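# Stock the wall glove dispenser with two boxes from cart

## Task

Take the two fresh glove boxes off the cart and place them in the dispenser's vacant slots on the wall (the cart and the pedal bin may be moved aside); then release them and back the robot away, staying upright and level, since tipping over or ending up leaning counts as failure.

## Robot and tools

Robot: a Hello Robot Stretch 4, one arm only. It has an omni-wheel base, a lift sliding on a mast, a telescoping arm reaching forward, a three-joint wrist (yaw, pitch, roll) and a two-finger gripper. Height is about 1.6 m; the base rim lies within 0.23 m of the base origin. Occasionally a loose object gets nudged by something external.

Frames: the base frame sits on the floor beneath the base centre, with x forward, y left, z up. hand_pose is reported in this frame and marks the point midway between the fingers, 0.015 m behind the tips. The printed value can be a little off. The odometry frame is the base frame at the start of the scene. base_odometry counts wheel rotation, so slip shows up as travel. Heading runs -3.142 to 3.142, positive to the left. If turned_by_wheels and turned_by_imu differ by more than about 0.1 rad, there was a collision or slip, and the heading error is roughly their difference. base_tilt is in degrees, with forward and right positive and a fixed bias of up to about 1.5.

execute_actions(actions, cameras): actions is a list holding one action, or empty to just get state and images. An action contains base, joints, or both, plus optional pace and contact_limits. Alternatively it contains only end_of_arm: "enable_torque", which re-powers wrist or gripper motors that have shut off.
- base takes exactly one relative move from the current position: {"translate_m": d} moves straight, forward positive, -2 to 2 m. {"strafe_m": d} moves sideways, left positive, -2 to 2 m. {"rotate_rad": d} turns in place, counter-clockwise positive, -3.2 to 3.2.
- joints gives absolute targets by name, and any subset may be sent:
  - lift_m: 0 to 1.2 m.
  - arm_m: 0 to 0.55 m of extension.
  - wrist_yaw_rad: -1.134 to 4.276. 0 faces forward, positive is left, 3.14 is folded back, and above 3.4 the arm may interfere.
  - wrist_pitch_rad: -1.117 to 4.259. 0 is level, 1.57 points down.
  - wrist_roll_rad: -1.117 to 4.259. At 0 the fingers are at equal height; positive is clockwise as seen from behind.
  - gripper_m: finger gap, 0 to 0.08 m.
  Done tolerances are about 0.004 m for lift and arm, 0.02 for yaw and roll, 0.05 for pitch, and 0.002 for the gripper.
  An out-of-range joint target is clamped and the result notes it. Any other bad value, or an unknown key, rejects the whole call. Joints and base you leave out may keep pushing toward their earlier targets. One action lasts at most 15 s.
- pace is "slow", "default", "fast" or "max". Base linear speed is 0.1, 0.3, 0.4 or 0.6 m/s; turning is 1, 2, 3 or 4 rad/s. With lift above 0.2 these are further capped, down to 0.3 m/s and 1 rad/s at 1.2.
- contact_limits: {"arm_m": 0 to 0.75} sets how hard the arm may push before stopping. The default is 0.5.
- cameras: head_camera, head_left_camera, head_right_camera, wrist_camera, or all. Omitting it or passing null gives all; [] gives none. The pictures line lists the image order.

wait(seconds 0-10) returns state and images without issuing commands. zoom_image(camera, region [x0,y0,x1,y1] in pixels, at most 504x504) enlarges part of the latest full image. read_manual gives only licence texts. finished_scene(scene 1 or 2) ends the scene permanently and reports success; the goal must still hold at that point. The next scene's task arrives in its result. Replying without a tool call ends every remaining scene.

Cameras: head_camera, at the mast top, looks forward and down; turn the base to see elsewhere. The left and right fisheyes look more steeply down and show the base and arm. wrist_camera looks along the fingers, with the tips near the bottom of its image. Calibration is given per camera: K, distortion, and T_world_to_cam relative to the base frame. Expect small errors, and bigger ones for the wrist with the arm extended.

Result lines:
- lidar_m: 12 distances, one per 30 degree sector. The first is straight ahead, then counter-clockwise (4th left, 7th behind, 10th right). "-" means nothing seen, or something closer than 0.25 m. It covers about 0.15 m up to robot height and can miss glass and thin legs.
- wrist_depth_mm: a 7x7 grid of median depths, 100-2000 mm.
- base_status / joint_status: "done"; "off_target", meaning it rested away from the target and may still be pushing; "contact_stop_at_<key>", meaning it was blocked and that part goes slack, so a lift may sink and a base may roll; "limit_stop_at_<name>"; "time_out"; "torque_fault". After a stop the old target is dropped. If a call stops, the later calls in that reply are skipped.
- limit_stop_at_tilt: lean over 6 degrees. Lift, arm and wheels go slack until the lean is reduced.
- limit_stop_at_own_body: a self-collision guard, likely when the gripper tilts up (pitch below -0.2) while rolled (roll below -0.4 or above 4). To unfold at scene start, send lift_m 0.4 with wrist_yaw_rad 0.
- on_its_own: what happened without a command. "held at" is the held target.
- motor_effort: percent of max, with the peak in brackets. Wheel positive means turning right. An effort outside its rest range suggests a load or pressure on something.

Gripping: command gripper_m below the object's width. After contact the fingers close only slightly further. A held object reads "off_target", with the reading above the target and gripper effort away from 0. Effort staying more than about 50 from 0 causes a torque fault, and the fingers go limp and may drop the item. Wrist motors also fault when pressed hard or when holding more than about 2.7 kg level. Recover with enable_torque.

Pitfalls:
- Tipping: don't drive or turn carrying over 1 kg with arm_m above 0.2, especially at fast or max. Avoid steady pushes with the gripper raised.
- Avoid drops, slams and hard pushes.
The robot keeps holding its last command while you reason, and base moves are measured from the last reported state.

Each tool is called after "Request:" in YAML: its name, and indented under it one key for each argument.

## Session

I'll start by looking at the current state.

Request:
execute_actions:
  actions: []

Scene clock: 0.00 s.
base_odometry: x=+0.000 y=+0.000 heading=+0.000 (m, m, rad; odometry frame)
turned_by_wheels: +0.000 (rad since the last result)
turned_by_imu: +0.000 (rad since the last result)
base_tilt: forward=+0.1 right=+0.2 (deg)
lidar_m: 1.95 2.25 2.25 2.22 2.55 2.56 0.98 0.82 0.80 0.93 1.76 1.73
base_status: not commanded
joint_positions: lift_m=+0.262 arm_m=-0.001 wrist_yaw_rad=+3.102 wrist_pitch_rad=-0.014 wrist_roll_rad=+0.018 gripper_m=+0.040
joint_status: not commanded
motor_effort: lift_m=+22 arm_m=-1 wrist_yaw_rad=+0 wrist_pitch_rad=-6 wrist_roll_rad=-1 gripper_m=+0 wheel_0=+1 wheel_1=-1 wheel_2=+0 (%)
hand_pose: x=-0.0396 y=+0.0958 z=+0.4427 quat_wxyz=(+0.020, +0.007, +0.009, +1.000) (m; base frame)
wrist_depth_mm: - 138 - - - - - / - 138 - - - - - / 104 138 241 - - - - / 116 138 - - - - - / 820 1008 - - - - - / 854 1025 1576 1756 1756 1618 1661 / 891 991 115 1118 116 1182 1138
pictures: head_camera, head_left_camera, head_right_camera, wrist_camera
Images, in order (width x height): head_camera 420x560, head_left_camera 420x672, head_right_camera 420x672, wrist_camera 616x392.

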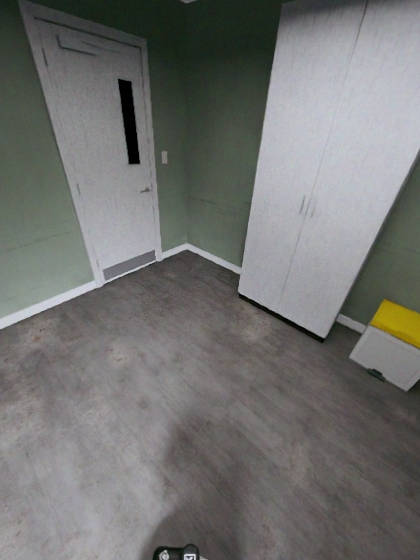

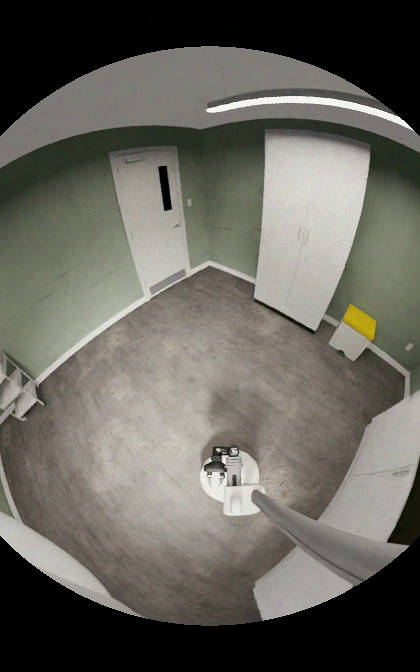

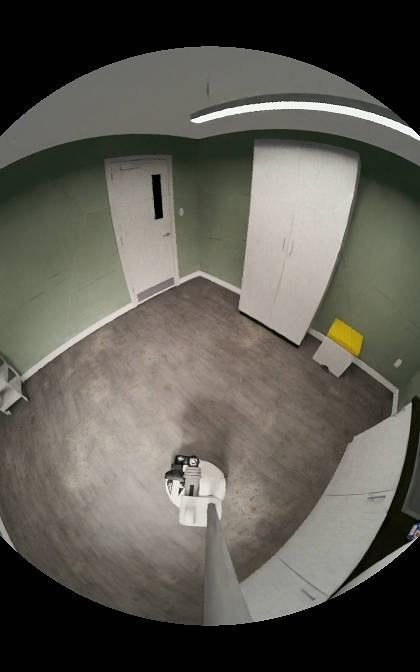

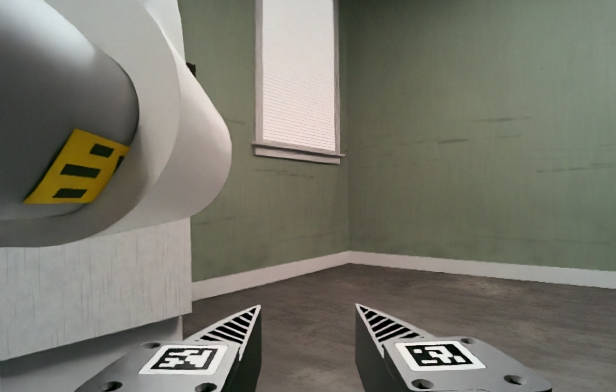

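Request:
execute_actions:
  actions:
    - {"base": {"rotate_rad": 1.5}, "joints": {"lift_m": 0.4, "wrist_yaw_rad": 0}}
  cameras: ["head_camera", "head_left_camera"]

Scene clock: 2.83 s.
base_odometry: x=+0.000 y=+0.000 heading=+1.500 (m, m, rad; odometry frame)
turned_by_wheels: +1.500 (rad since the last result)
turned_by_imu: +1.493 (rad since the last result)
base_tilt: forward=+0.1 right=+0.3 (deg)
lidar_m: 2.21 2.53 2.54 1.07 0.83 0.84 0.95 1.75 1.70 1.90 2.28 2.24
base_status: done
joint_positions: lift_m=+0.400 arm_m=-0.001 wrist_yaw_rad=+0.001 wrist_pitch_rad=-0.014 wrist_roll_rad=+0.018 gripper_m=+0.040
joint_status: all done
motor_effort: lift_m=+26(26) arm_m=-1(1) wrist_yaw_rad=-2(3) wrist_pitch_rad=-8(8) wrist_roll_rad=-1(1) gripper_m=+1(2) wheel_0=+0(5) wheel_1=+0(6) wheel_2=+0(8) (%)
hand_pose: x=+0.3821 y=-0.0873 z=+0.5808 quat_wxyz=(+1.000, +0.009, -0.007, +0.000) (m; base frame)
wrist_depth_mm: - - - - - 1983 1661 / - - - - - 1756 1708 / - - - - - 1863 1708 / - - - - - 1863 1708 / - - - - - 1863 1618 / - - - - - 1863 1708 / 1430 1397 116 1430 116 1499 1430
pictures: head_camera, head_left_camera
Images, in order (width x height): head_camera 420x560, head_left_camera 420x672.

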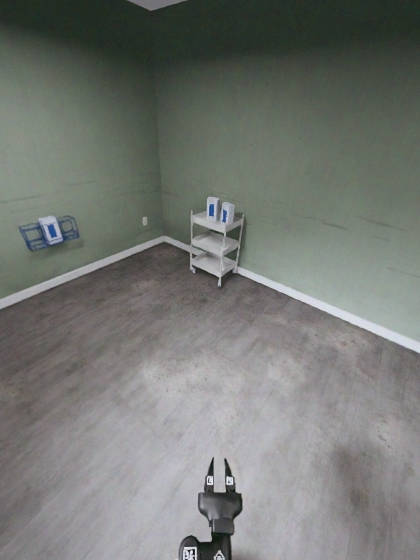

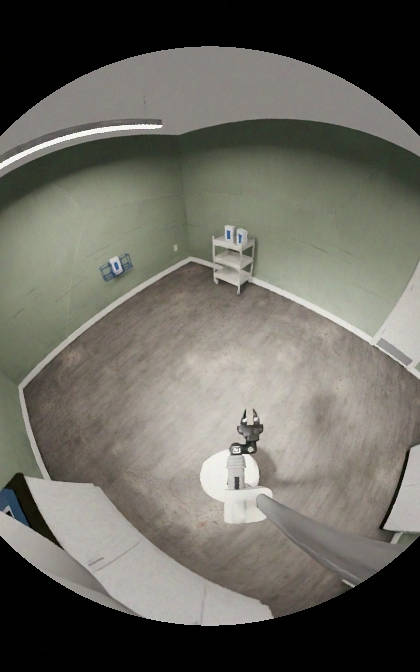

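Request:
zoom_image:
  camera: "head_camera"
  region: [0, 160, 300, 320]

Region (0, 160, 300, 320) of head_camera's 420x560 image, scaled by 1.680, with more detail than that image has; it fills the top 269 rows of this view, and the rest is white.

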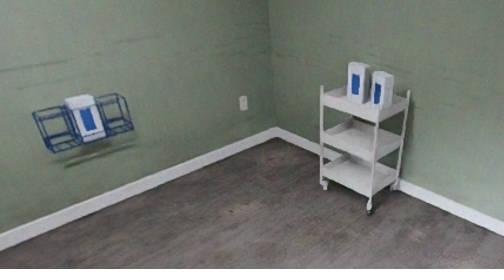

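Request:
execute_actions:
  actions:
    - {"base": {"translate_m": 1.7}, "joints": {"lift_m": 0.9}, "pace": "fast"}
  cameras: ["head_camera", "head_left_camera"]

Request:
execute_actions:
  actions:
    - {"base": {"rotate_rad": -0.682}, "pace": "fast"}
  cameras: ["head_camera", "head_left_camera", "wrist_camera"]

Scene clock: 15.43 s.
base_odometry: x=+0.120 y=+1.696 heading=+1.500 (m, m, rad; odometry frame)
turned_by_wheels: +0.000 (rad since the last result)
turned_by_imu: -0.001 (rad since the last result)
base_tilt: forward=+0.1 right=+0.2 (deg)
lidar_m: 0.57 1.49 1.41 1.55 2.55 2.22 2.40 2.81 2.27 1.17 0.92 0.54
base_status: done
joint_positions: lift_m=+0.900 arm_m=-0.001 wrist_yaw_rad=+0.000 wrist_pitch_rad=-0.014 wrist_roll_rad=+0.018 gripper_m=+0.040
joint_status: all done
motor_effort: lift_m=+26(30) arm_m=-1(1) wrist_yaw_rad=+0(1) wrist_pitch_rad=-7(8) wrist_roll_rad=-1(1) gripper_m=+2(2) wheel_0=+0(7) wheel_1=+0(8) wheel_2=+1(13) (%)
hand_pose: x=+0.3821 y=-0.0874 z=+1.0809 quat_wxyz=(+1.000, +0.009, -0.007, +0.000) (m; base frame)
wrist_depth_mm: 1229 1308 1042 878 750 654 591 / 1205 1336 1042 878 750 654 585 / 1160 1336 1078 878 759 654 591 / 1229 1308 1042 878 759 654 591 / 1229 1308 1025 891 759 661 591 / 1182 1308 1078 866 732 654 597 / 1205 1336 116 597 116 627 585
pictures: head_camera, head_left_camera
Images, in order (width x height): head_camera 420x560, head_left_camera 420x672.

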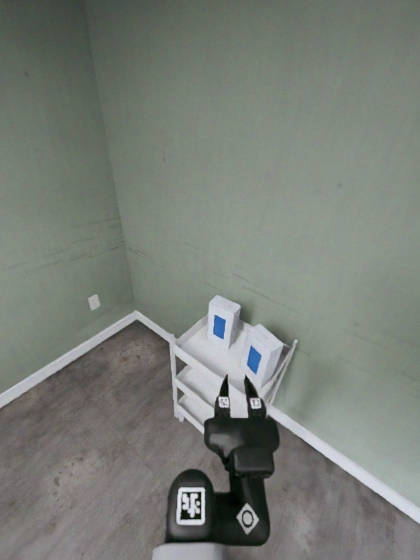

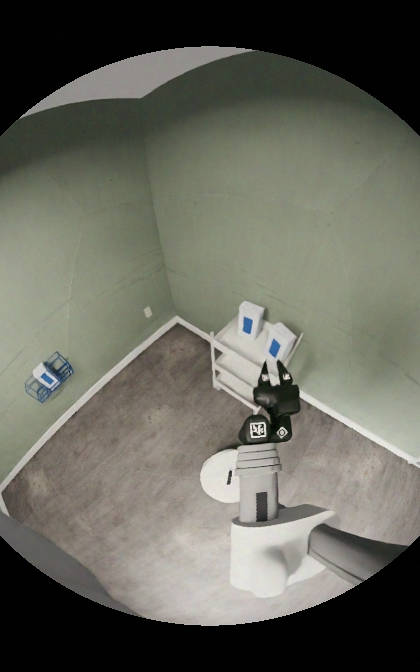

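Scene clock: 16.90 s.
base_odometry: x=+0.120 y=+1.696 heading=+0.818 (m, m, rad; odometry frame)
turned_by_wheels: -0.682 (rad since the last result)
turned_by_imu: -0.677 (rad since the last result)
base_tilt: forward=+0.1 right=+0.2 (deg)
lidar_m: 0.53 0.54 0.74 1.44 1.45 2.10 2.22 2.26 2.91 2.82 1.32 0.96
base_status: done
joint_positions: lift_m=+0.900 arm_m=-0.001 wrist_yaw_rad=+0.000 wrist_pitch_rad=-0.014 wrist_roll_rad=+0.018 gripper_m=+0.040
joint_status: not commanded
motor_effort: lift_m=+25(26) arm_m=-1(1) wrist_yaw_rad=-2(1) wrist_pitch_rad=-8(7) wrist_roll_rad=-1(1) gripper_m=+2(2) wheel_0=+1(6) wheel_1=+1(8) wheel_2=-1(7) (%)
hand_pose: x=+0.3821 y=-0.0874 z=+1.0809 quat_wxyz=(+1.000, +0.009, -0.007, +0.000) (m; base frame)
wrist_depth_mm: 691 707 699 707 715 723 732 / 691 699 715 715 732 741 750 / 691 691 707 707 723 741 732 / 699 691 715 715 707 723 741 / 683 691 691 715 723 732 741 / 683 699 707 707 715 723 732 / 699 691 116 699 116 741 732
pictures: head_camera, head_left_camera, wrist_camera
camera_calibration (this result's frames):
wrist_camera: T_world_to_cam=[[-0.029298, -0.99954, -0.00784422, -0.0698364], [0.0296512, 0.00697507, -0.999536, 1.12676], [0.999131, -0.029517, 0.0294332, -0.262929], [0, 0, 0, 1]] pos_world=[0.227244, -0.0854244, 1.13343]
Images, in order (width x height): head_camera 420x560, head_left_camera 420x672, wrist_camera 616x392.

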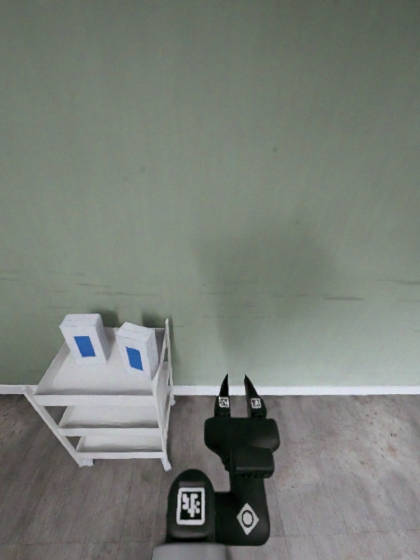

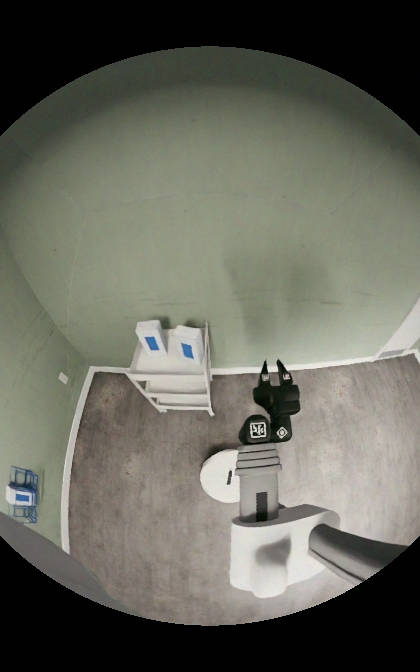

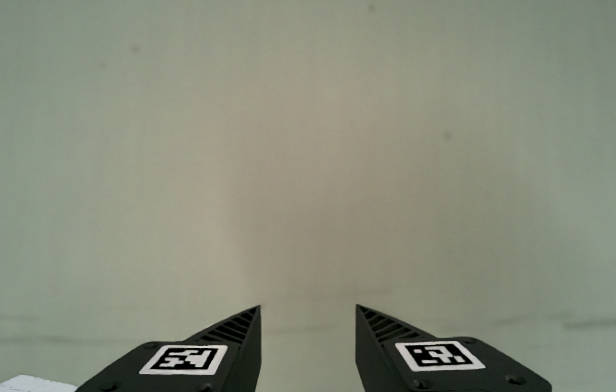

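Request:
zoom_image:
  camera: "head_camera"
  region: [10, 290, 210, 480]

Region (10, 290, 210, 480) of head_camera's 420x560 image, scaled by 2.520, with more detail than that image has; it fills the top 479 rows of this view, and the rest is white.

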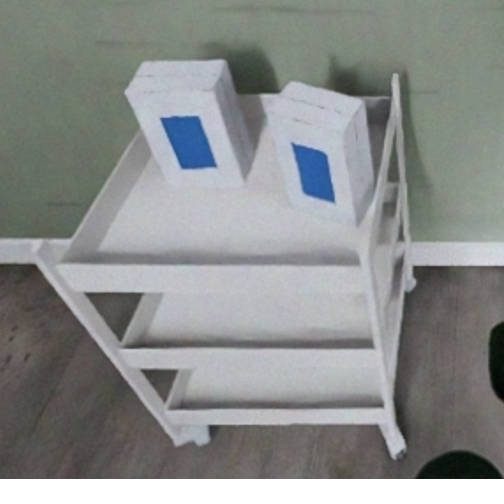

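Request:
zoom_image:
  camera: "head_left_camera"
  region: [0, 440, 120, 550]

Region (0, 440, 120, 550) of head_left_camera's 420x672 image, scaled by 4.200, with more detail than that image has; it fills the top 462 rows of this view, and the rest is white.

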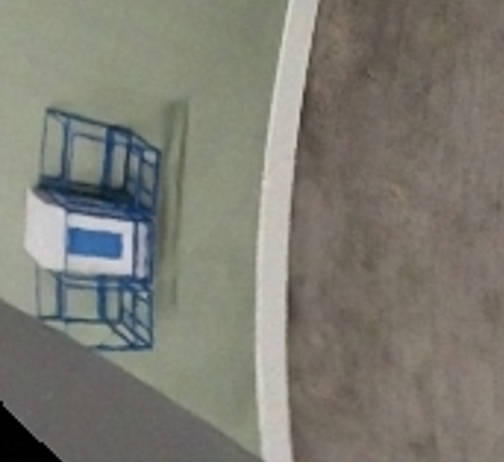

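Request:
execute_actions:
  actions:
    - {"base": {"strafe_m": 0.30}, "joints": {"lift_m": 1.08, "wrist_pitch_rad": 1.57, "wrist_roll_rad": 1.82, "gripper_m": 0.08, "arm_m": 0.3}}
  cameras: []

Request:
execute_actions:
  actions:
    - {"base": {"translate_m": 0.16}}
  cameras: ["head_camera", "wrist_camera"]

Scene clock: 27.90 s.
base_odometry: x=-0.099 y=+1.901 heading=+0.818 (m, m, rad; odometry frame)
turned_by_wheels: +0.000 (rad since the last result)
turned_by_imu: +0.003 (rad since the last result)
base_tilt: forward=+0.1 right=+0.3 (deg)
lidar_m: 0.50 0.55 1.23 1.16 1.09 1.71 2.82 2.28 3.06 3.10 1.34 0.54
base_status: done
joint_positions: lift_m=+1.080 arm_m=+0.299 wrist_yaw_rad=+0.000 wrist_pitch_rad=+1.570 wrist_roll_rad=+1.820 gripper_m=+0.080
joint_status: all done
motor_effort: lift_m=+26(32) arm_m=+7(9) wrist_yaw_rad=+0(0) wrist_pitch_rad=+1(6) wrist_roll_rad=+0(5) gripper_m=+1(4) wheel_0=+2(10) wheel_1=+0(9) wheel_2=+0(0) (%)
hand_pose: x=+0.4699 y=-0.0874 z=+1.0451 quat_wxyz=(+0.434, +0.559, +0.434, -0.558) (m; base frame)
wrist_depth_mm: 946 1160 1160 1182 1182 1205 1205 / 891 1182 1160 1182 1205 1205 1182 / 842 1138 1182 1160 1205 991 1205 / 788 1160 1160 1205 1025 976 1205 / 640 488 521 1182 1182 946 1182 / 285 366 521 1160 1205 1182 1229 / 282 108 517 1042 1182 107 -
pictures: none
No camera images: the call's "cameras" was empty. Leave "cameras" out to get every camera's image.

Scene clock: 29.77 s.
base_odometry: x=+0.010 y=+2.018 heading=+0.818 (m, m, rad; odometry frame)
turned_by_wheels: +0.000 (rad since the last result)
turned_by_imu: +0.001 (rad since the last result)
base_tilt: forward=+0.1 right=+0.3 (deg)
lidar_m: 0.34 0.36 1.07 1.16 1.20 1.71 2.82 2.44 3.22 2.99 1.09 0.38
base_status: done
joint_positions: lift_m=+1.080 arm_m=+0.299 wrist_yaw_rad=+0.000 wrist_pitch_rad=+1.570 wrist_roll_rad=+1.820 gripper_m=+0.080
joint_status: not commanded
motor_effort: lift_m=+26(26) arm_m=+7(7) wrist_yaw_rad=+0(1) wrist_pitch_rad=+1(1) wrist_roll_rad=+0(0) gripper_m=+2(3) wheel_0=-1(5) wheel_1=+1(4) wheel_2=+2(9) (%)
hand_pose: x=+0.4699 y=-0.0874 z=+1.0451 quat_wxyz=(+0.434, +0.558, +0.434, -0.558) (m; base frame)
wrist_depth_mm: 647 1078 1160 1182 1138 1205 1205 / 603 991 1160 1160 1205 1160 1205 / 569 904 1182 1182 1205 991 1205 / 530 809 1160 530 960 976 1229 / 488 517 290 525 976 960 1229 / 466 521 290 530 530 1182 1182 / 421 108 287 521 525 107 -
pictures: head_camera, wrist_camera
camera_calibration (this result's frames):
wrist_camera: T_world_to_cam=[[-0.971395, 0.235761, 0.0284365, 0.44521], [0.235406, 0.971777, -0.0152753, 0.0474195], [-0.0312352, -0.00814427, -0.999479, 1.21179], [0, 0, 0, 1]] pos_world=[0.459163, -0.141175, 1.19922]
Images, in order (width x height): head_camera 420x560, wrist_camera 616x392.

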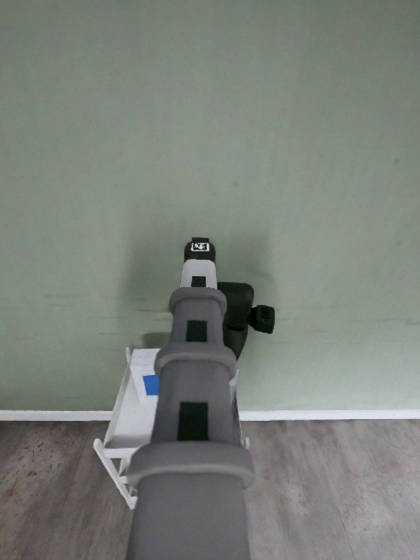

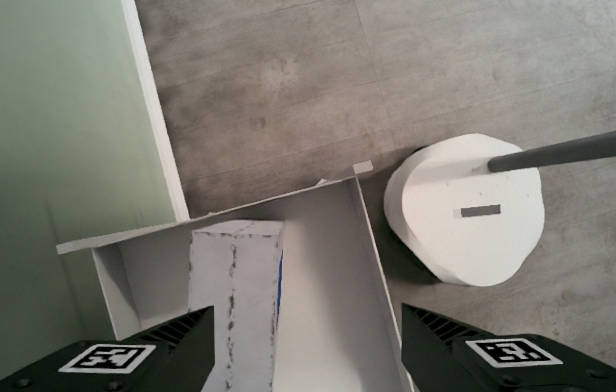

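Request:
execute_actions:
  actions:
    - {"base": {"strafe_m": 0.016}, "joints": {"lift_m": 1.0, "wrist_roll_rad": 1.89, "arm_m": 0.356}}
  cameras: ["wrist_camera"]

Scene clock: 34.27 s.
base_odometry: x=-0.001 y=+2.029 heading=+0.819 (m, m, rad; odometry frame)
turned_by_wheels: +0.000 (rad since the last result)
turned_by_imu: +0.002 (rad since the last result)
base_tilt: forward=+0.1 right=+0.2 (deg)
lidar_m: 0.35 0.36 1.08 1.16 1.19 1.69 2.89 2.46 3.22 3.01 1.11 0.35
base_status: done
joint_positions: lift_m=+1.000 arm_m=+0.355 wrist_yaw_rad=+0.000 wrist_pitch_rad=+1.570 wrist_roll_rad=+1.890 gripper_m=+0.080
joint_status: all done
motor_effort: lift_m=+17(24) arm_m=+7(8) wrist_yaw_rad=+0(1) wrist_pitch_rad=+1(1) wrist_roll_rad=+0(2) gripper_m=+2(3) wheel_0=+1(6) wheel_1=+0(9) wheel_2=+1(2) (%)
hand_pose: x=+0.5258 y=-0.0874 z=+0.9659 quat_wxyz=(+0.414, +0.573, +0.414, -0.573) (m; base frame)
wrist_depth_mm: 591 1025 1098 1078 1118 1160 1118 / 535 931 1078 1098 1098 1118 1160 / 496 809 1060 1098 917 891 904 / 459 683 1008 214 455 904 904 / 410 439 445 213 449 904 1118 / 392 439 442 213 455 1118 1138 / 349 108 211 212 332 106 -
pictures: wrist_camera
camera_calibration (this result's frames):
wrist_camera: T_world_to_cam=[[-0.952529, 0.303119, 0.0284354, 0.497784], [0.302794, 0.952935, -0.0152009, -0.00411686], [-0.0317048, -0.00586919, -0.99948, 1.13481], [0, 0, 0, 1]] pos_world=[0.511379, -0.140304, 1.12001]
Images, in order (width x height): wrist_camera 616x392.

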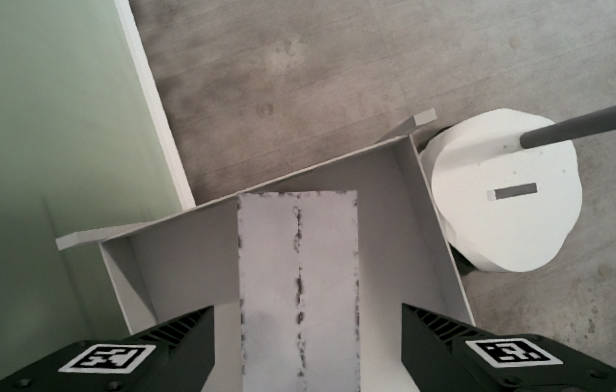

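Request:
execute_actions:
  actions:
    - {"joints": {"lift_m": 0.916, "arm_m": 0.359}}
  cameras: ["wrist_camera"]

Request:
execute_actions:
  actions:
    - {"joints": {"gripper_m": 0.05}}
  cameras: ["wrist_camera"]

Scene clock: 36.87 s.
base_odometry: x=-0.001 y=+2.029 heading=+0.819 (m, m, rad; odometry frame)
turned_by_wheels: +0.000 (rad since the last result)
turned_by_imu: +0.001 (rad since the last result)
base_tilt: forward=+0.1 right=+0.3 (deg)
lidar_m: 0.34 0.35 1.09 1.15 1.18 1.68 2.90 2.46 3.22 3.03 1.11 0.36
base_status: not commanded
joint_positions: lift_m=+0.916 arm_m=+0.358 wrist_yaw_rad=+0.000 wrist_pitch_rad=+1.570 wrist_roll_rad=+1.890 gripper_m=+0.080
joint_status: all done
motor_effort: lift_m=+17(20) arm_m=+7(7) wrist_yaw_rad=-2(0) wrist_pitch_rad=-1(0) wrist_roll_rad=+0(0) gripper_m=+2(6) wheel_0=+1(0) wheel_1=+0(1) wheel_2=+1(1) (%)
hand_pose: x=+0.5288 y=-0.0874 z=+0.8819 quat_wxyz=(+0.414, +0.573, +0.414, -0.573) (m; base frame)
wrist_depth_mm: 591 976 1008 1025 1008 1042 1042 / 535 904 1008 1025 1025 1025 1042 / 488 788 1008 1008 370 820 820 / 455 661 303 130 370 820 820 / 324 364 129 129 131 370 831 / 357 359 129 130 131 366 1025 / 345 108 128 129 130 107 -
pictures: wrist_camera
camera_calibration (this result's frames):
wrist_camera: T_world_to_cam=[[-0.952525, 0.30312, 0.0285313, 0.50293], [0.302794, 0.952934, -0.0152313, -0.00627085], [-0.0318053, -0.00586914, -0.999477, 1.05101], [0, 0, 0, 1]] pos_world=[0.51438, -0.140304, 1.03602]
Images, in order (width x height): wrist_camera 616x392.

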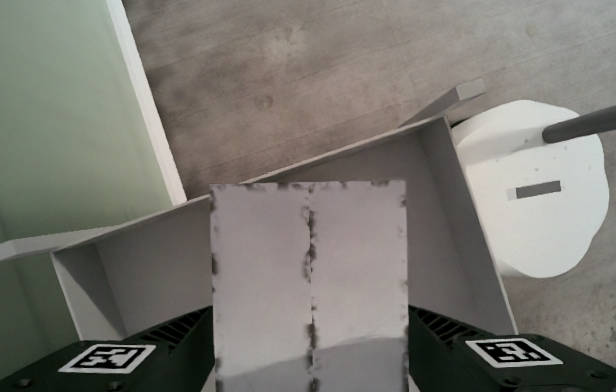

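Scene clock: 37.83 s.
base_odometry: x=-0.001 y=+2.029 heading=+0.819 (m, m, rad; odometry frame)
turned_by_wheels: +0.000 (rad since the last result)
turned_by_imu: +0.000 (rad since the last result)
base_tilt: forward=+0.1 right=+0.3 (deg)
lidar_m: 0.34 0.38 1.09 1.15 1.20 1.68 2.88 2.44 3.19 3.03 1.11 0.36
base_status: not commanded
joint_positions: lift_m=+0.916 arm_m=+0.358 wrist_yaw_rad=+0.000 wrist_pitch_rad=+1.570 wrist_roll_rad=+1.890 gripper_m=+0.061
joint_status: gripper_m off_target (ended at +0.061, target +0.050)
on_its_own: gripper_m is held at +0.057, not at your +0.050, by its contact guard: the fingers met something
motor_effort: lift_m=+16(17) arm_m=+7(7) wrist_yaw_rad=+1(1) wrist_pitch_rad=+1(1) wrist_roll_rad=+0(0) gripper_m=-28(27) wheel_0=+1(0) wheel_1=+0(1) wheel_2=+1(1) (%)
hand_pose: x=+0.5288 y=-0.0874 z=+0.8819 quat_wxyz=(+0.414, +0.573, +0.414, -0.573) (m; base frame)
wrist_depth_mm: 591 991 1025 1008 1042 1042 1060 / 539 891 1008 1008 1025 1042 1060 / 492 798 1008 1025 370 831 831 / 452 654 304 130 370 809 842 / 322 359 129 130 131 368 831 / 359 357 128 129 130 370 1042 / 349 105 128 129 130 - 1042
pictures: wrist_camera
camera_calibration (this result's frames):
wrist_camera: T_world_to_cam=[[-0.952523, 0.303119, 0.0286033, 0.502865], [0.302791, 0.952935, -0.0152542, -0.00624901], [-0.0318809, -0.00586916, -0.999474, 1.05105], [0, 0, 0, 1]] pos_world=[0.514391, -0.140304, 1.03602]
Images, in order (width x height): wrist_camera 616x392.

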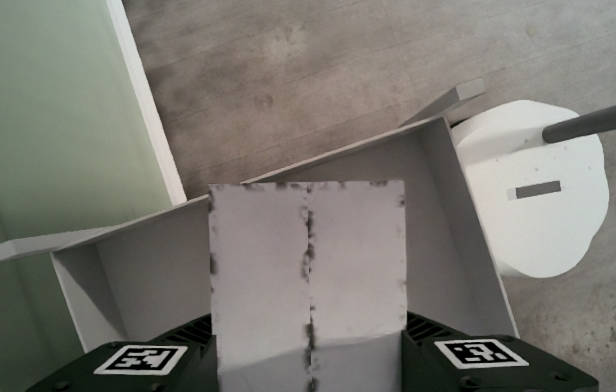

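Request:
execute_actions:
  actions:
    - {"joints": {"lift_m": 1.08}}
  cameras: ["wrist_camera"]

Request:
execute_actions:
  actions:
    - {"base": {"translate_m": -0.65}, "joints": {"arm_m": 0.1, "wrist_roll_rad": 1.571}}
  cameras: []

Request:
execute_actions:
  actions:
    - {"base": {"rotate_rad": 1.585}}
  cameras: ["head_camera", "head_left_camera", "head_right_camera", "wrist_camera"]

Scene clock: 40.93 s.
base_odometry: x=-0.001 y=+2.029 heading=+0.819 (m, m, rad; odometry frame)
turned_by_wheels: +0.000 (rad since the last result)
turned_by_imu: +0.001 (rad since the last result)
base_tilt: forward=+0.1 right=+0.3 (deg)
lidar_m: 0.34 0.36 1.08 1.15 1.18 1.69 2.89 2.45 3.21 3.02 1.09 0.37
base_status: not commanded
joint_positions: lift_m=+1.079 arm_m=+0.358 wrist_yaw_rad=+0.000 wrist_pitch_rad=+1.570 wrist_roll_rad=+1.890 gripper_m=+0.061
joint_status: all done
on_its_own: gripper_m is held at +0.057, not at your +0.050, by its contact guard: the fingers met something
motor_effort: lift_m=+28(34) arm_m=+7(7) wrist_yaw_rad=-1(0) wrist_pitch_rad=+0(2) wrist_roll_rad=+0(0) gripper_m=-29(28) wheel_0=+0(1) wheel_1=+0(0) wheel_2=+1(1) (%)
hand_pose: x=+0.5289 y=-0.0874 z=+1.0450 quat_wxyz=(+0.414, +0.573, +0.414, -0.573) (m; base frame)
wrist_depth_mm: 597 1042 1182 1205 1205 1182 1205 / 539 931 1182 1160 1182 1182 1205 / 492 798 1182 1182 1160 976 991 / 452 676 469 130 484 960 1008 / 421 517 129 129 131 991 1205 / 389 512 129 129 130 1182 1182 / 355 105 128 129 130 - 1205
pictures: wrist_camera
camera_calibration (this result's frames):
wrist_camera: T_world_to_cam=[[-0.952529, 0.303116, 0.0284593, 0.498389], [0.302791, 0.952935, -0.0152084, -0.00382102], [-0.0317298, -0.00586924, -0.999479, 1.21391], [0, 0, 0, 1]] pos_world=[0.514404, -0.140304, 1.19904]
Images, in order (width x height): wrist_camera 616x392.

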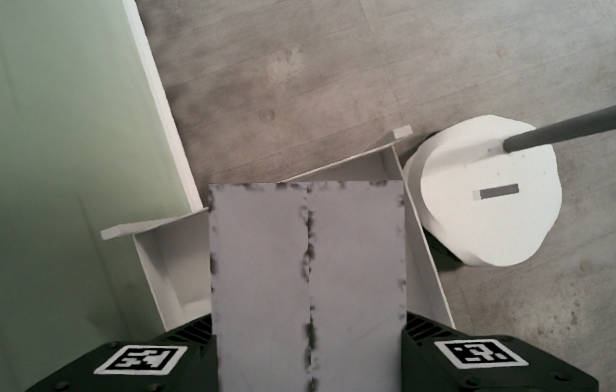

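Scene clock: 44.57 s.
base_odometry: x=-0.445 y=+1.554 heading=+0.819 (m, m, rad; odometry frame)
turned_by_wheels: +0.000 (rad since the last result)
turned_by_imu: +0.003 (rad since the last result)
base_tilt: forward=+0.1 right=+0.3 (deg)
lidar_m: 0.25 1.45 1.21 1.04 1.21 1.67 2.30 1.83 2.38 3.08 2.02 0.25
base_status: done
joint_positions: lift_m=+1.079 arm_m=+0.101 wrist_yaw_rad=+0.000 wrist_pitch_rad=+1.570 wrist_roll_rad=+1.571 gripper_m=+0.061
joint_status: all done
on_its_own: gripper_m is held at +0.057, not at your +0.050, by its contact guard: the fingers met something
motor_effort: lift_m=+28(28) arm_m=-7(8) wrist_yaw_rad=+1(2) wrist_pitch_rad=+0(5) wrist_roll_rad=-1(5) gripper_m=-27(27) wheel_0=+0(5) wheel_1=-1(6) wheel_2=+0(9) (%)
hand_pose: x=+0.2723 y=-0.0874 z=+1.0450 quat_wxyz=(+0.500, +0.500, +0.500, -0.500) (m; base frame)
wrist_depth_mm: 1138 1138 1182 1182 1182 1205 1205 / 1118 1160 1138 1182 1182 1205 1205 / 1138 1160 1160 1138 1229 1205 1182 / 1138 1182 1160 130 946 1160 1229 / 1138 1118 129 130 131 1182 1205 / 1138 1160 129 129 131 1182 1205 / 1118 105 128 129 130 - 1205
pictures: none
No camera images: the call's "cameras" was empty. Leave "cameras" out to get every camera's image.

Scene clock: 47.00 s.
base_odometry: x=-0.445 y=+1.554 heading=+2.404 (m, m, rad; odometry frame)
turned_by_wheels: +1.585 (rad since the last result)
turned_by_imu: +1.577 (rad since the last result)
base_tilt: forward=+0.1 right=+0.2 (deg)
lidar_m: 0.26 1.20 1.67 2.29 1.83 2.47 3.17 1.96 1.47 0.99 1.46 0.25
base_status: done
joint_positions: lift_m=+1.080 arm_m=+0.101 wrist_yaw_rad=+0.000 wrist_pitch_rad=+1.570 wrist_roll_rad=+1.571 gripper_m=+0.061
joint_status: not commanded
on_its_own: gripper_m is held at +0.057, not at your +0.050, by its contact guard: the fingers met something
motor_effort: lift_m=+27(28) arm_m=-7(7) wrist_yaw_rad=-1(1) wrist_pitch_rad=+1(2) wrist_roll_rad=-1(1) gripper_m=-27(26) wheel_0=+1(5) wheel_1=+0(6) wheel_2=+0(6) (%)
hand_pose: x=+0.2724 y=-0.0874 z=+1.0451 quat_wxyz=(+0.500, +0.500, +0.500, -0.500) (m; base frame)
wrist_depth_mm: 1138 1160 1138 1182 1160 1229 1182 / 1138 1160 1205 1229 1182 1182 1182 / 1138 1138 1160 1160 1205 1182 1182 / 1138 1160 1182 130 960 1229 1205 / 1138 1160 129 129 131 1205 1182 / 1160 1138 128 129 131 1182 1205 / 1160 105 128 129 130 - 1229
pictures: head_camera, head_left_camera, head_right_camera, wrist_camera
camera_calibration (this result's frames):
wrist_camera: T_world_to_cam=[[-0.999544, -0.010506, 0.0282916, 0.23964], [-0.0109483, 0.99982, -0.0155252, 0.163729], [-0.0281234, -0.0158279, -0.999479, 1.20403], [0, 0, 0, 1]] pos_world=[0.275185, -0.142125, 1.19916]
Images, in order (width x height): head_camera 420x560, head_left_camera 420x672, head_right_camera 420x672, wrist_camera 616x392.

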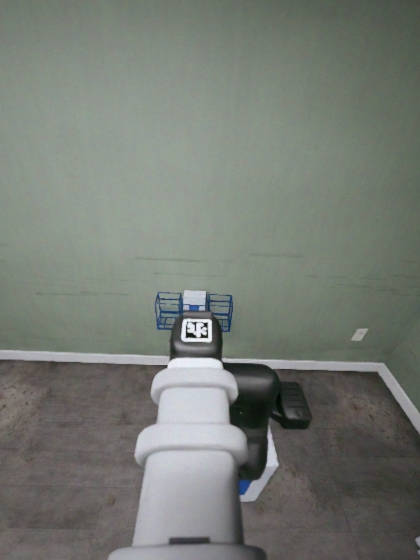

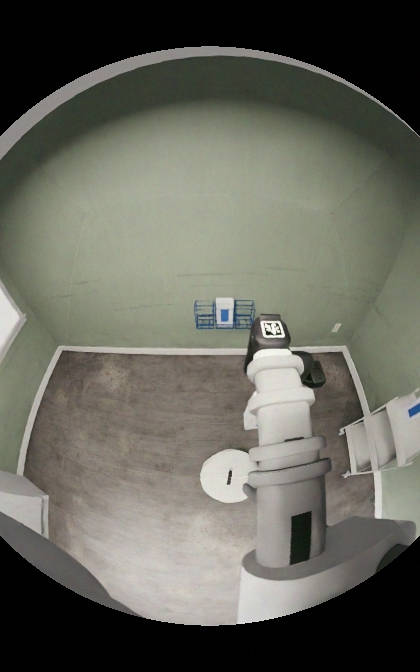

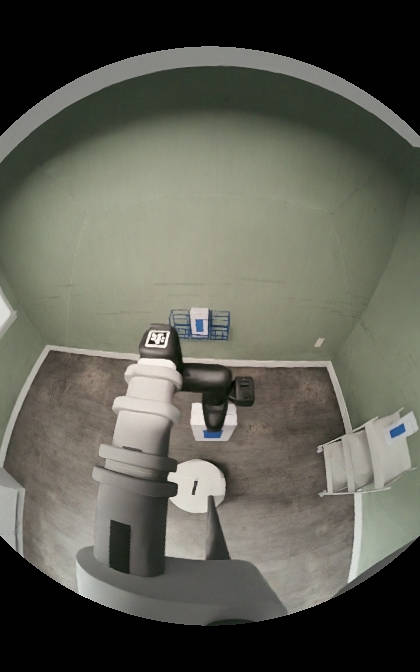

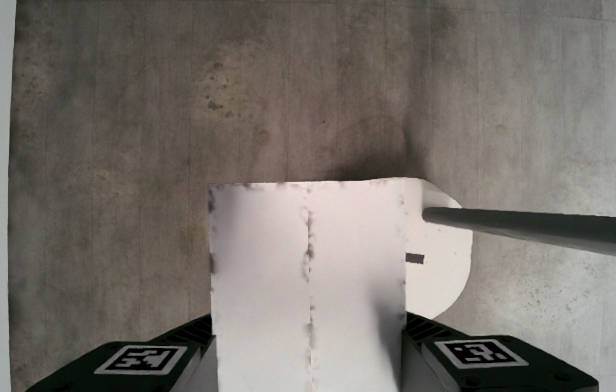

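Request:
zoom_image:
  camera: "head_right_camera"
  region: [150, 290, 270, 360]

Request:
zoom_image:
  camera: "head_camera"
  region: [140, 275, 260, 345]

Region (150, 290, 270, 360) of head_right_camera's 420x672 image, scaled by 4.200, with more detail than that image has; it fills the top 294 rows of this view, and the rest is white.

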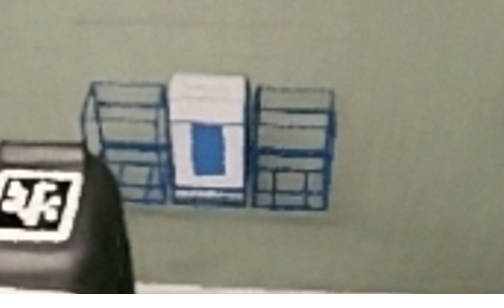

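Region (140, 275, 260, 345) of head_camera's 420x560 image, scaled by 4.200, with more detail than that image has; it fills the top 294 rows of this view, and the rest is white.

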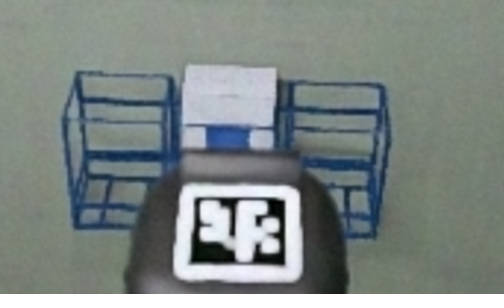

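Request:
execute_actions:
  actions:
    - {"base": {"strafe_m": -0.04}}
  cameras: []

Request:
execute_actions:
  actions:
    - {"base": {"translate_m": 0.55}, "joints": {"arm_m": 0.25}}
  cameras: ["head_camera", "head_left_camera", "head_right_camera", "wrist_camera"]

Scene clock: 53.33 s.
base_odometry: x=-0.419 y=+1.584 heading=+2.404 (m, m, rad; odometry frame)
turned_by_wheels: +0.000 (rad since the last result)
turned_by_imu: +0.002 (rad since the last result)
base_tilt: forward=+0.1 right=+0.3 (deg)
lidar_m: 0.27 1.21 1.65 2.35 1.89 2.54 3.18 1.94 1.42 0.96 1.44 0.25
base_status: done
joint_positions: lift_m=+1.080 arm_m=+0.101 wrist_yaw_rad=+0.000 wrist_pitch_rad=+1.570 wrist_roll_rad=+1.571 gripper_m=+0.061
joint_status: not commanded
on_its_own: gripper_m is held at +0.057, not at your +0.050, by its contact guard: the fingers met something
motor_effort: lift_m=+28(27) arm_m=-7(7) wrist_yaw_rad=+0(2) wrist_pitch_rad=+0(1) wrist_roll_rad=-2(2) gripper_m=-28(28) wheel_0=+0(10) wheel_1=+0(8) wheel_2=+0(0) (%)
hand_pose: x=+0.2723 y=-0.0874 z=+1.0451 quat_wxyz=(+0.500, +0.500, +0.500, -0.500) (m; base frame)
wrist_depth_mm: 1138 1160 1160 1160 1160 1182 1205 / 1138 1118 1160 1160 1182 1205 1205 / 1160 1160 1160 1160 1182 1205 1205 / 1138 1138 1138 129 976 1205 1182 / 1138 1138 128 129 130 1205 1182 / 1138 1138 128 129 130 1182 1205 / 1138 105 128 129 129 - 1205
pictures: none
No camera images: the call's "cameras" was empty. Leave "cameras" out to get every camera's image.

Scene clock: 56.63 s.
base_odometry: x=-0.826 y=+1.954 heading=+2.404 (m, m, rad; odometry frame)
turned_by_wheels: +0.000 (rad since the last result)
turned_by_imu: +0.000 (rad since the last result)
base_tilt: forward=+0.1 right=+0.2 (deg)
lidar_m: 0.36 0.51 0.87 2.33 2.15 2.50 4.08 1.92 1.01 1.26 0.85 0.38
base_status: done
joint_positions: lift_m=+1.080 arm_m=+0.249 wrist_yaw_rad=+0.000 wrist_pitch_rad=+1.570 wrist_roll_rad=+1.571 gripper_m=+0.061
joint_status: all done
on_its_own: gripper_m is held at +0.057, not at your +0.050, by its contact guard: the fingers met something
motor_effort: lift_m=+28(27) arm_m=+7(9) wrist_yaw_rad=-2(1) wrist_pitch_rad=+1(3) wrist_roll_rad=-1(2) gripper_m=-27(27) wheel_0=+1(6) wheel_1=-1(5) wheel_2=+0(10) (%)
hand_pose: x=+0.4199 y=-0.0874 z=+1.0451 quat_wxyz=(+0.500, +0.500, +0.500, -0.500) (m; base frame)
wrist_depth_mm: 310 466 1025 1182 1182 1205 1205 / 309 473 1042 1160 1182 1205 1229 / 310 477 1060 1160 1182 1229 1205 / 312 480 715 130 946 976 1205 / 314 480 129 129 131 976 1205 / 312 449 129 129 130 991 1205 / 301 105 128 129 130 - 1182
pictures: head_camera, head_left_camera, head_right_camera, wrist_camera
camera_calibration (this result's frames):
wrist_camera: T_world_to_cam=[[-0.999543, -0.0103882, 0.028383, 0.386993], [-0.0108319, 0.999821, -0.0155242, 0.165294], [-0.0282167, -0.0158246, -0.999477, 1.20821], [0, 0, 0, 1]] pos_world=[0.422699, -0.142125, 1.19916]
Images, in order (width x height): head_camera 420x560, head_left_camera 420x672, head_right_camera 420x672, wrist_camera 616x392.

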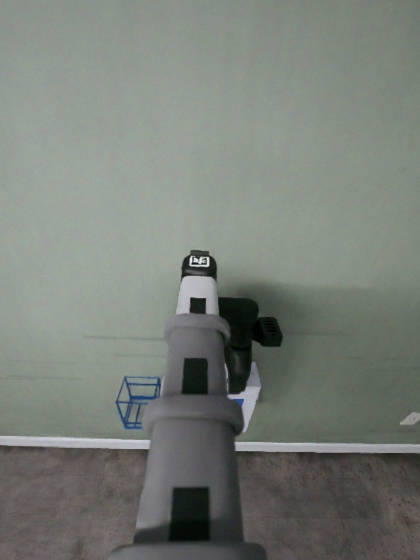

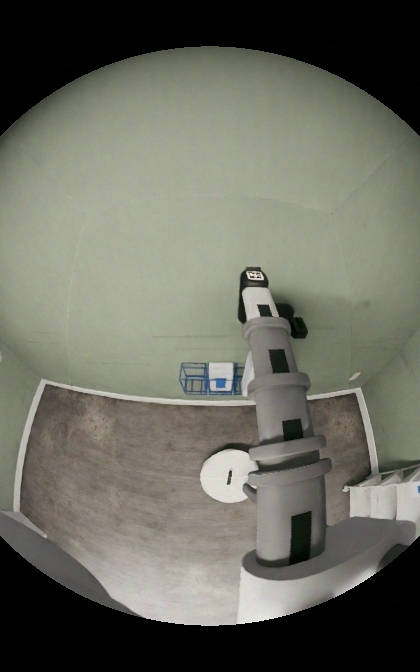

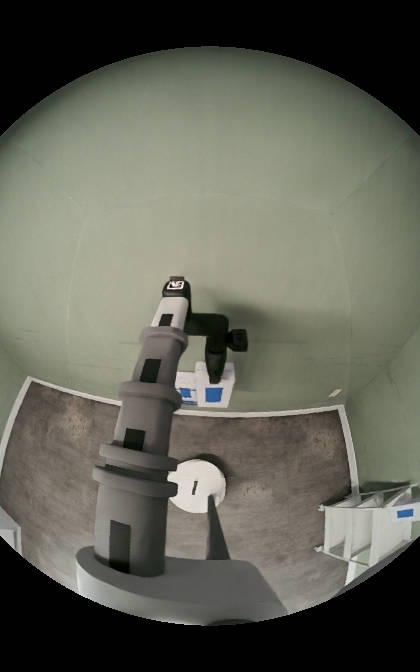

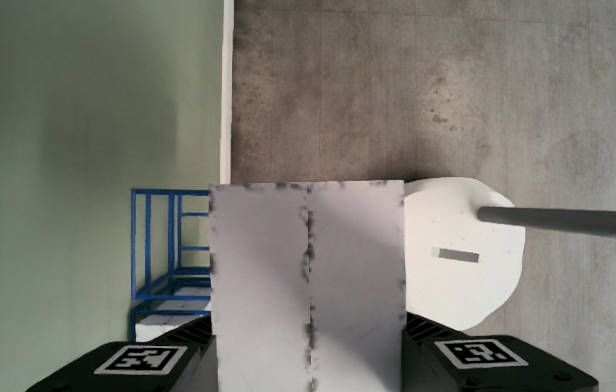

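Request:
zoom_image:
  camera: "head_camera"
  region: [100, 360, 200, 450]

Request:
zoom_image:
  camera: "wrist_camera"
  region: [100, 160, 300, 360]

Request:
zoom_image:
  camera: "head_left_camera"
  region: [165, 345, 265, 410]

Region (100, 360, 200, 450) of head_camera's 420x560 image, scaled by 5.040, with more detail than that image has; it fills the top 454 rows of this view, and the rest is white.

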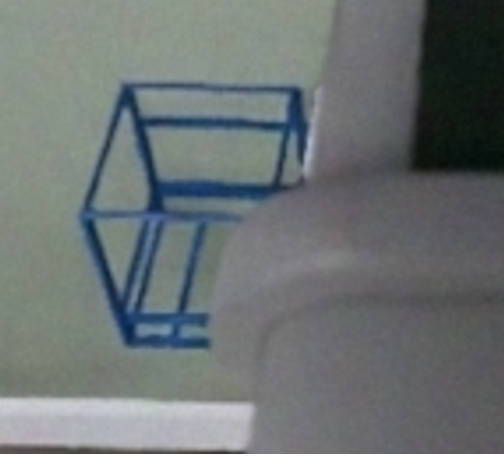

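Region (100, 160, 300, 360) of wrist_camera's 616x392 image, scaled by 2.520.

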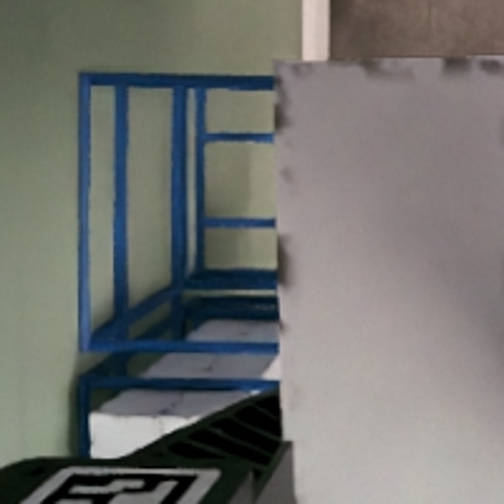

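Region (165, 345, 265, 410) of head_left_camera's 420x672 image, scaled by 5.040, with more detail than that image has; it fills the top 328 rows of this view, and the rest is white.

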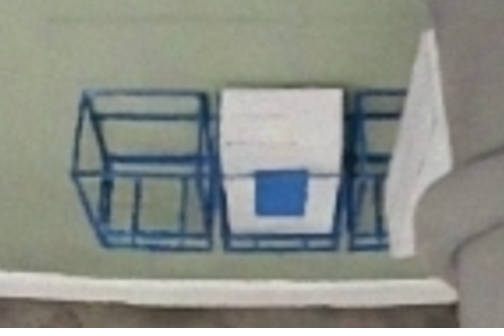

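Request:
execute_actions:
  actions:
    - {"joints": {"wrist_pitch_rad": 1.44, "arm_m": 0.35}}
  cameras: ["wrist_camera", "head_right_camera"]

Scene clock: 72.87 s.
base_odometry: x=-0.826 y=+1.954 heading=+2.404 (m, m, rad; odometry frame)
turned_by_wheels: +0.000 (rad since the last result)
turned_by_imu: +0.002 (rad since the last result)
base_tilt: forward=+0.1 right=+0.3 (deg)
lidar_m: 0.49 0.51 0.87 2.32 2.15 2.51 4.07 1.97 1.01 1.25 0.86 0.51
base_status: not commanded
joint_positions: lift_m=+1.080 arm_m=+0.349 wrist_yaw_rad=+0.000 wrist_pitch_rad=+1.441 wrist_roll_rad=+1.571 gripper_m=+0.061
joint_status: all done
on_its_own: gripper_m is held at +0.057, not at your +0.050, by its contact guard: the fingers met something
motor_effort: lift_m=+27(27) arm_m=+7(8) wrist_yaw_rad=+0(0) wrist_pitch_rad=-2(9) wrist_roll_rad=-1(1) gripper_m=-27(25) wheel_0=+0(0) wheel_1=-1(1) wheel_2=+0(0) (%)
hand_pose: x=+0.5472 y=-0.0874 z=+1.0469 quat_wxyz=(+0.531, +0.532, +0.466, -0.467) (m; base frame)
wrist_depth_mm: 123 170 293 1025 1182 1182 1098 / 121 172 296 1025 1138 1118 1098 / 122 172 298 1042 1138 1160 1118 / 122 173 229 130 1138 1118 917 / 122 173 129 130 131 917 917 / 122 173 129 129 130 1138 917 / 119 105 128 129 130 - 1098
pictures: head_right_camera, wrist_camera
camera_calibration (this result's frames):
wrist_camera: T_world_to_cam=[[-0.994888, -0.0105049, -0.100432, 0.646538], [-0.00886112, 0.99982, -0.0167987, 0.166956], [0.100591, -0.0158229, -0.994802, 1.13822], [0, 0, 0, 1]] pos_world=[0.530218, -0.142124, 1.20004]
Images, in order (width x height): head_right_camera 420x672, wrist_camera 616x392.

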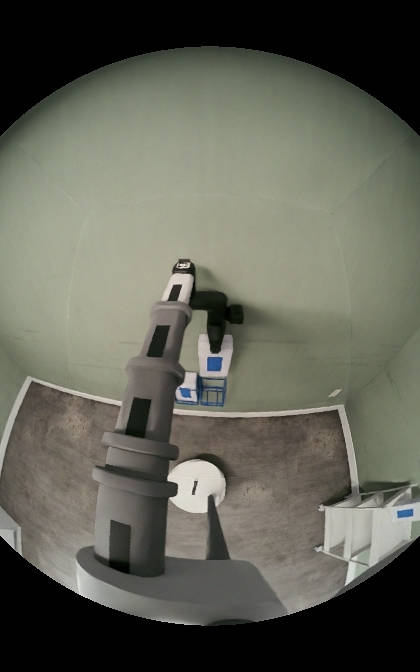

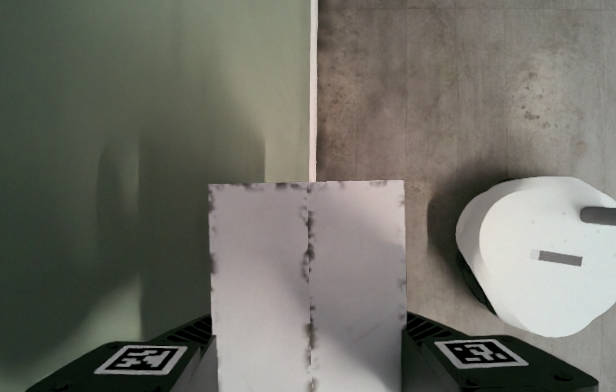

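Request:
execute_actions:
  actions:
    - {"joints": {"arm_m": 0.357, "lift_m": 0.99}}
  cameras: ["wrist_camera", "head_right_camera", "head_camera"]

Scene clock: 78.07 s.
base_odometry: x=-0.826 y=+1.954 heading=+2.404 (m, m, rad; odometry frame)
turned_by_wheels: +0.000 (rad since the last result)
turned_by_imu: +0.002 (rad since the last result)
base_tilt: forward=+0.1 right=+0.3 (deg)
lidar_m: 0.50 0.53 0.90 2.33 2.16 2.49 4.08 1.92 1.00 1.25 0.86 0.53
base_status: not commanded
joint_positions: lift_m=+0.990 arm_m=+0.356 wrist_yaw_rad=+0.000 wrist_pitch_rad=+1.441 wrist_roll_rad=+1.571 gripper_m=+0.061
joint_status: all done
on_its_own: gripper_m is held at +0.057, not at your +0.050, by its contact guard: the fingers met something
motor_effort: lift_m=+19(26) arm_m=+7(7) wrist_yaw_rad=+0(0) wrist_pitch_rad=-3(3) wrist_roll_rad=-1(1) gripper_m=-28(28) wheel_0=+0(1) wheel_1=-1(1) wheel_2=+0(0) (%)
hand_pose: x=+0.5542 y=-0.0874 z=+0.9576 quat_wxyz=(+0.531, +0.531, +0.466, -0.467) (m; base frame)
wrist_depth_mm: 114 157 271 931 1078 1078 1025 / 112 159 277 946 1060 1042 1025 / 113 160 276 960 1078 1025 1042 / 114 161 212 130 1060 1060 831 / 114 160 129 130 130 904 831 / 113 160 129 129 130 1025 842 / 110 105 128 129 130 - 1025
pictures: head_camera, head_right_camera, wrist_camera
camera_calibration (this result's frames):
wrist_camera: T_world_to_cam=[[-0.994904, -0.0105022, -0.100276, 0.644352], [-0.00886109, 0.99982, -0.0167973, 0.165516], [0.100434, -0.0158232, -0.994818, 1.04877], [0, 0, 0, 1]] pos_world=[0.537203, -0.142124, 1.11073]
Images, in order (width x height): head_camera 420x560, head_right_camera 420x672, wrist_camera 616x392.

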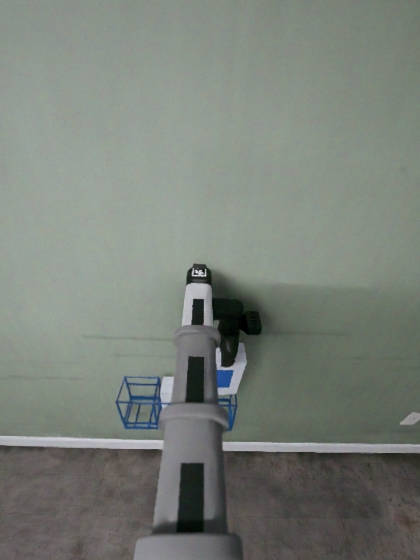

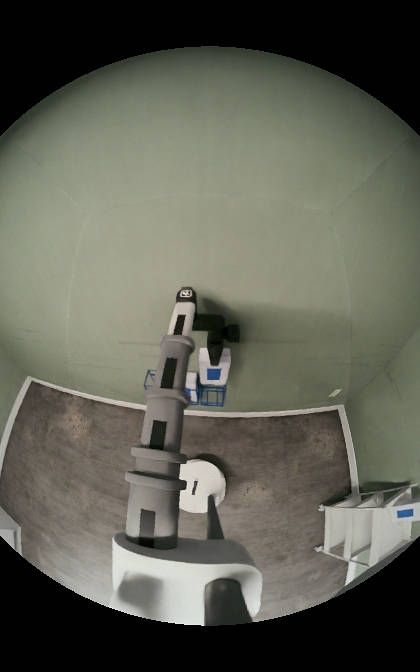

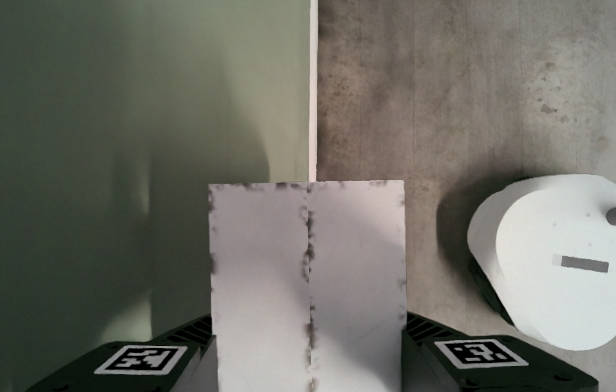

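Request:
zoom_image:
  camera: "head_right_camera"
  region: [170, 330, 260, 415]

Request:
zoom_image:
  camera: "head_camera"
  region: [190, 330, 290, 440]

Region (170, 330, 260, 415) of head_right_camera's 420x672 image, scaled by 5.600, with more detail than that image has.

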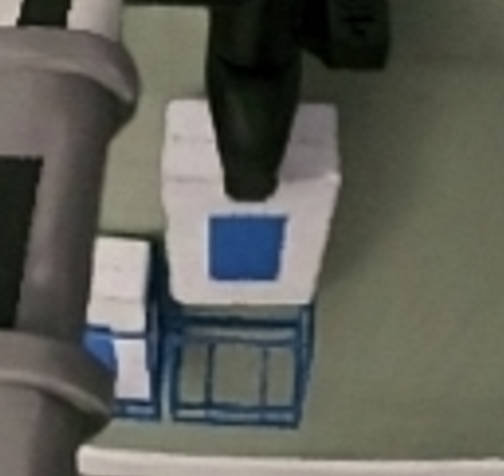

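Region (190, 330, 290, 440) of head_camera's 420x560 image, scaled by 4.582, with more detail than that image has; it fills the left 458 columns of this view, and the rest is white.

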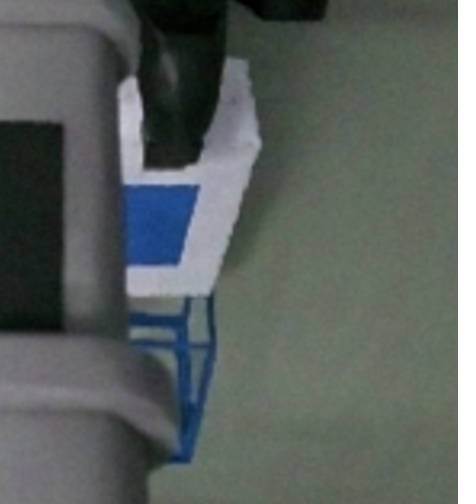

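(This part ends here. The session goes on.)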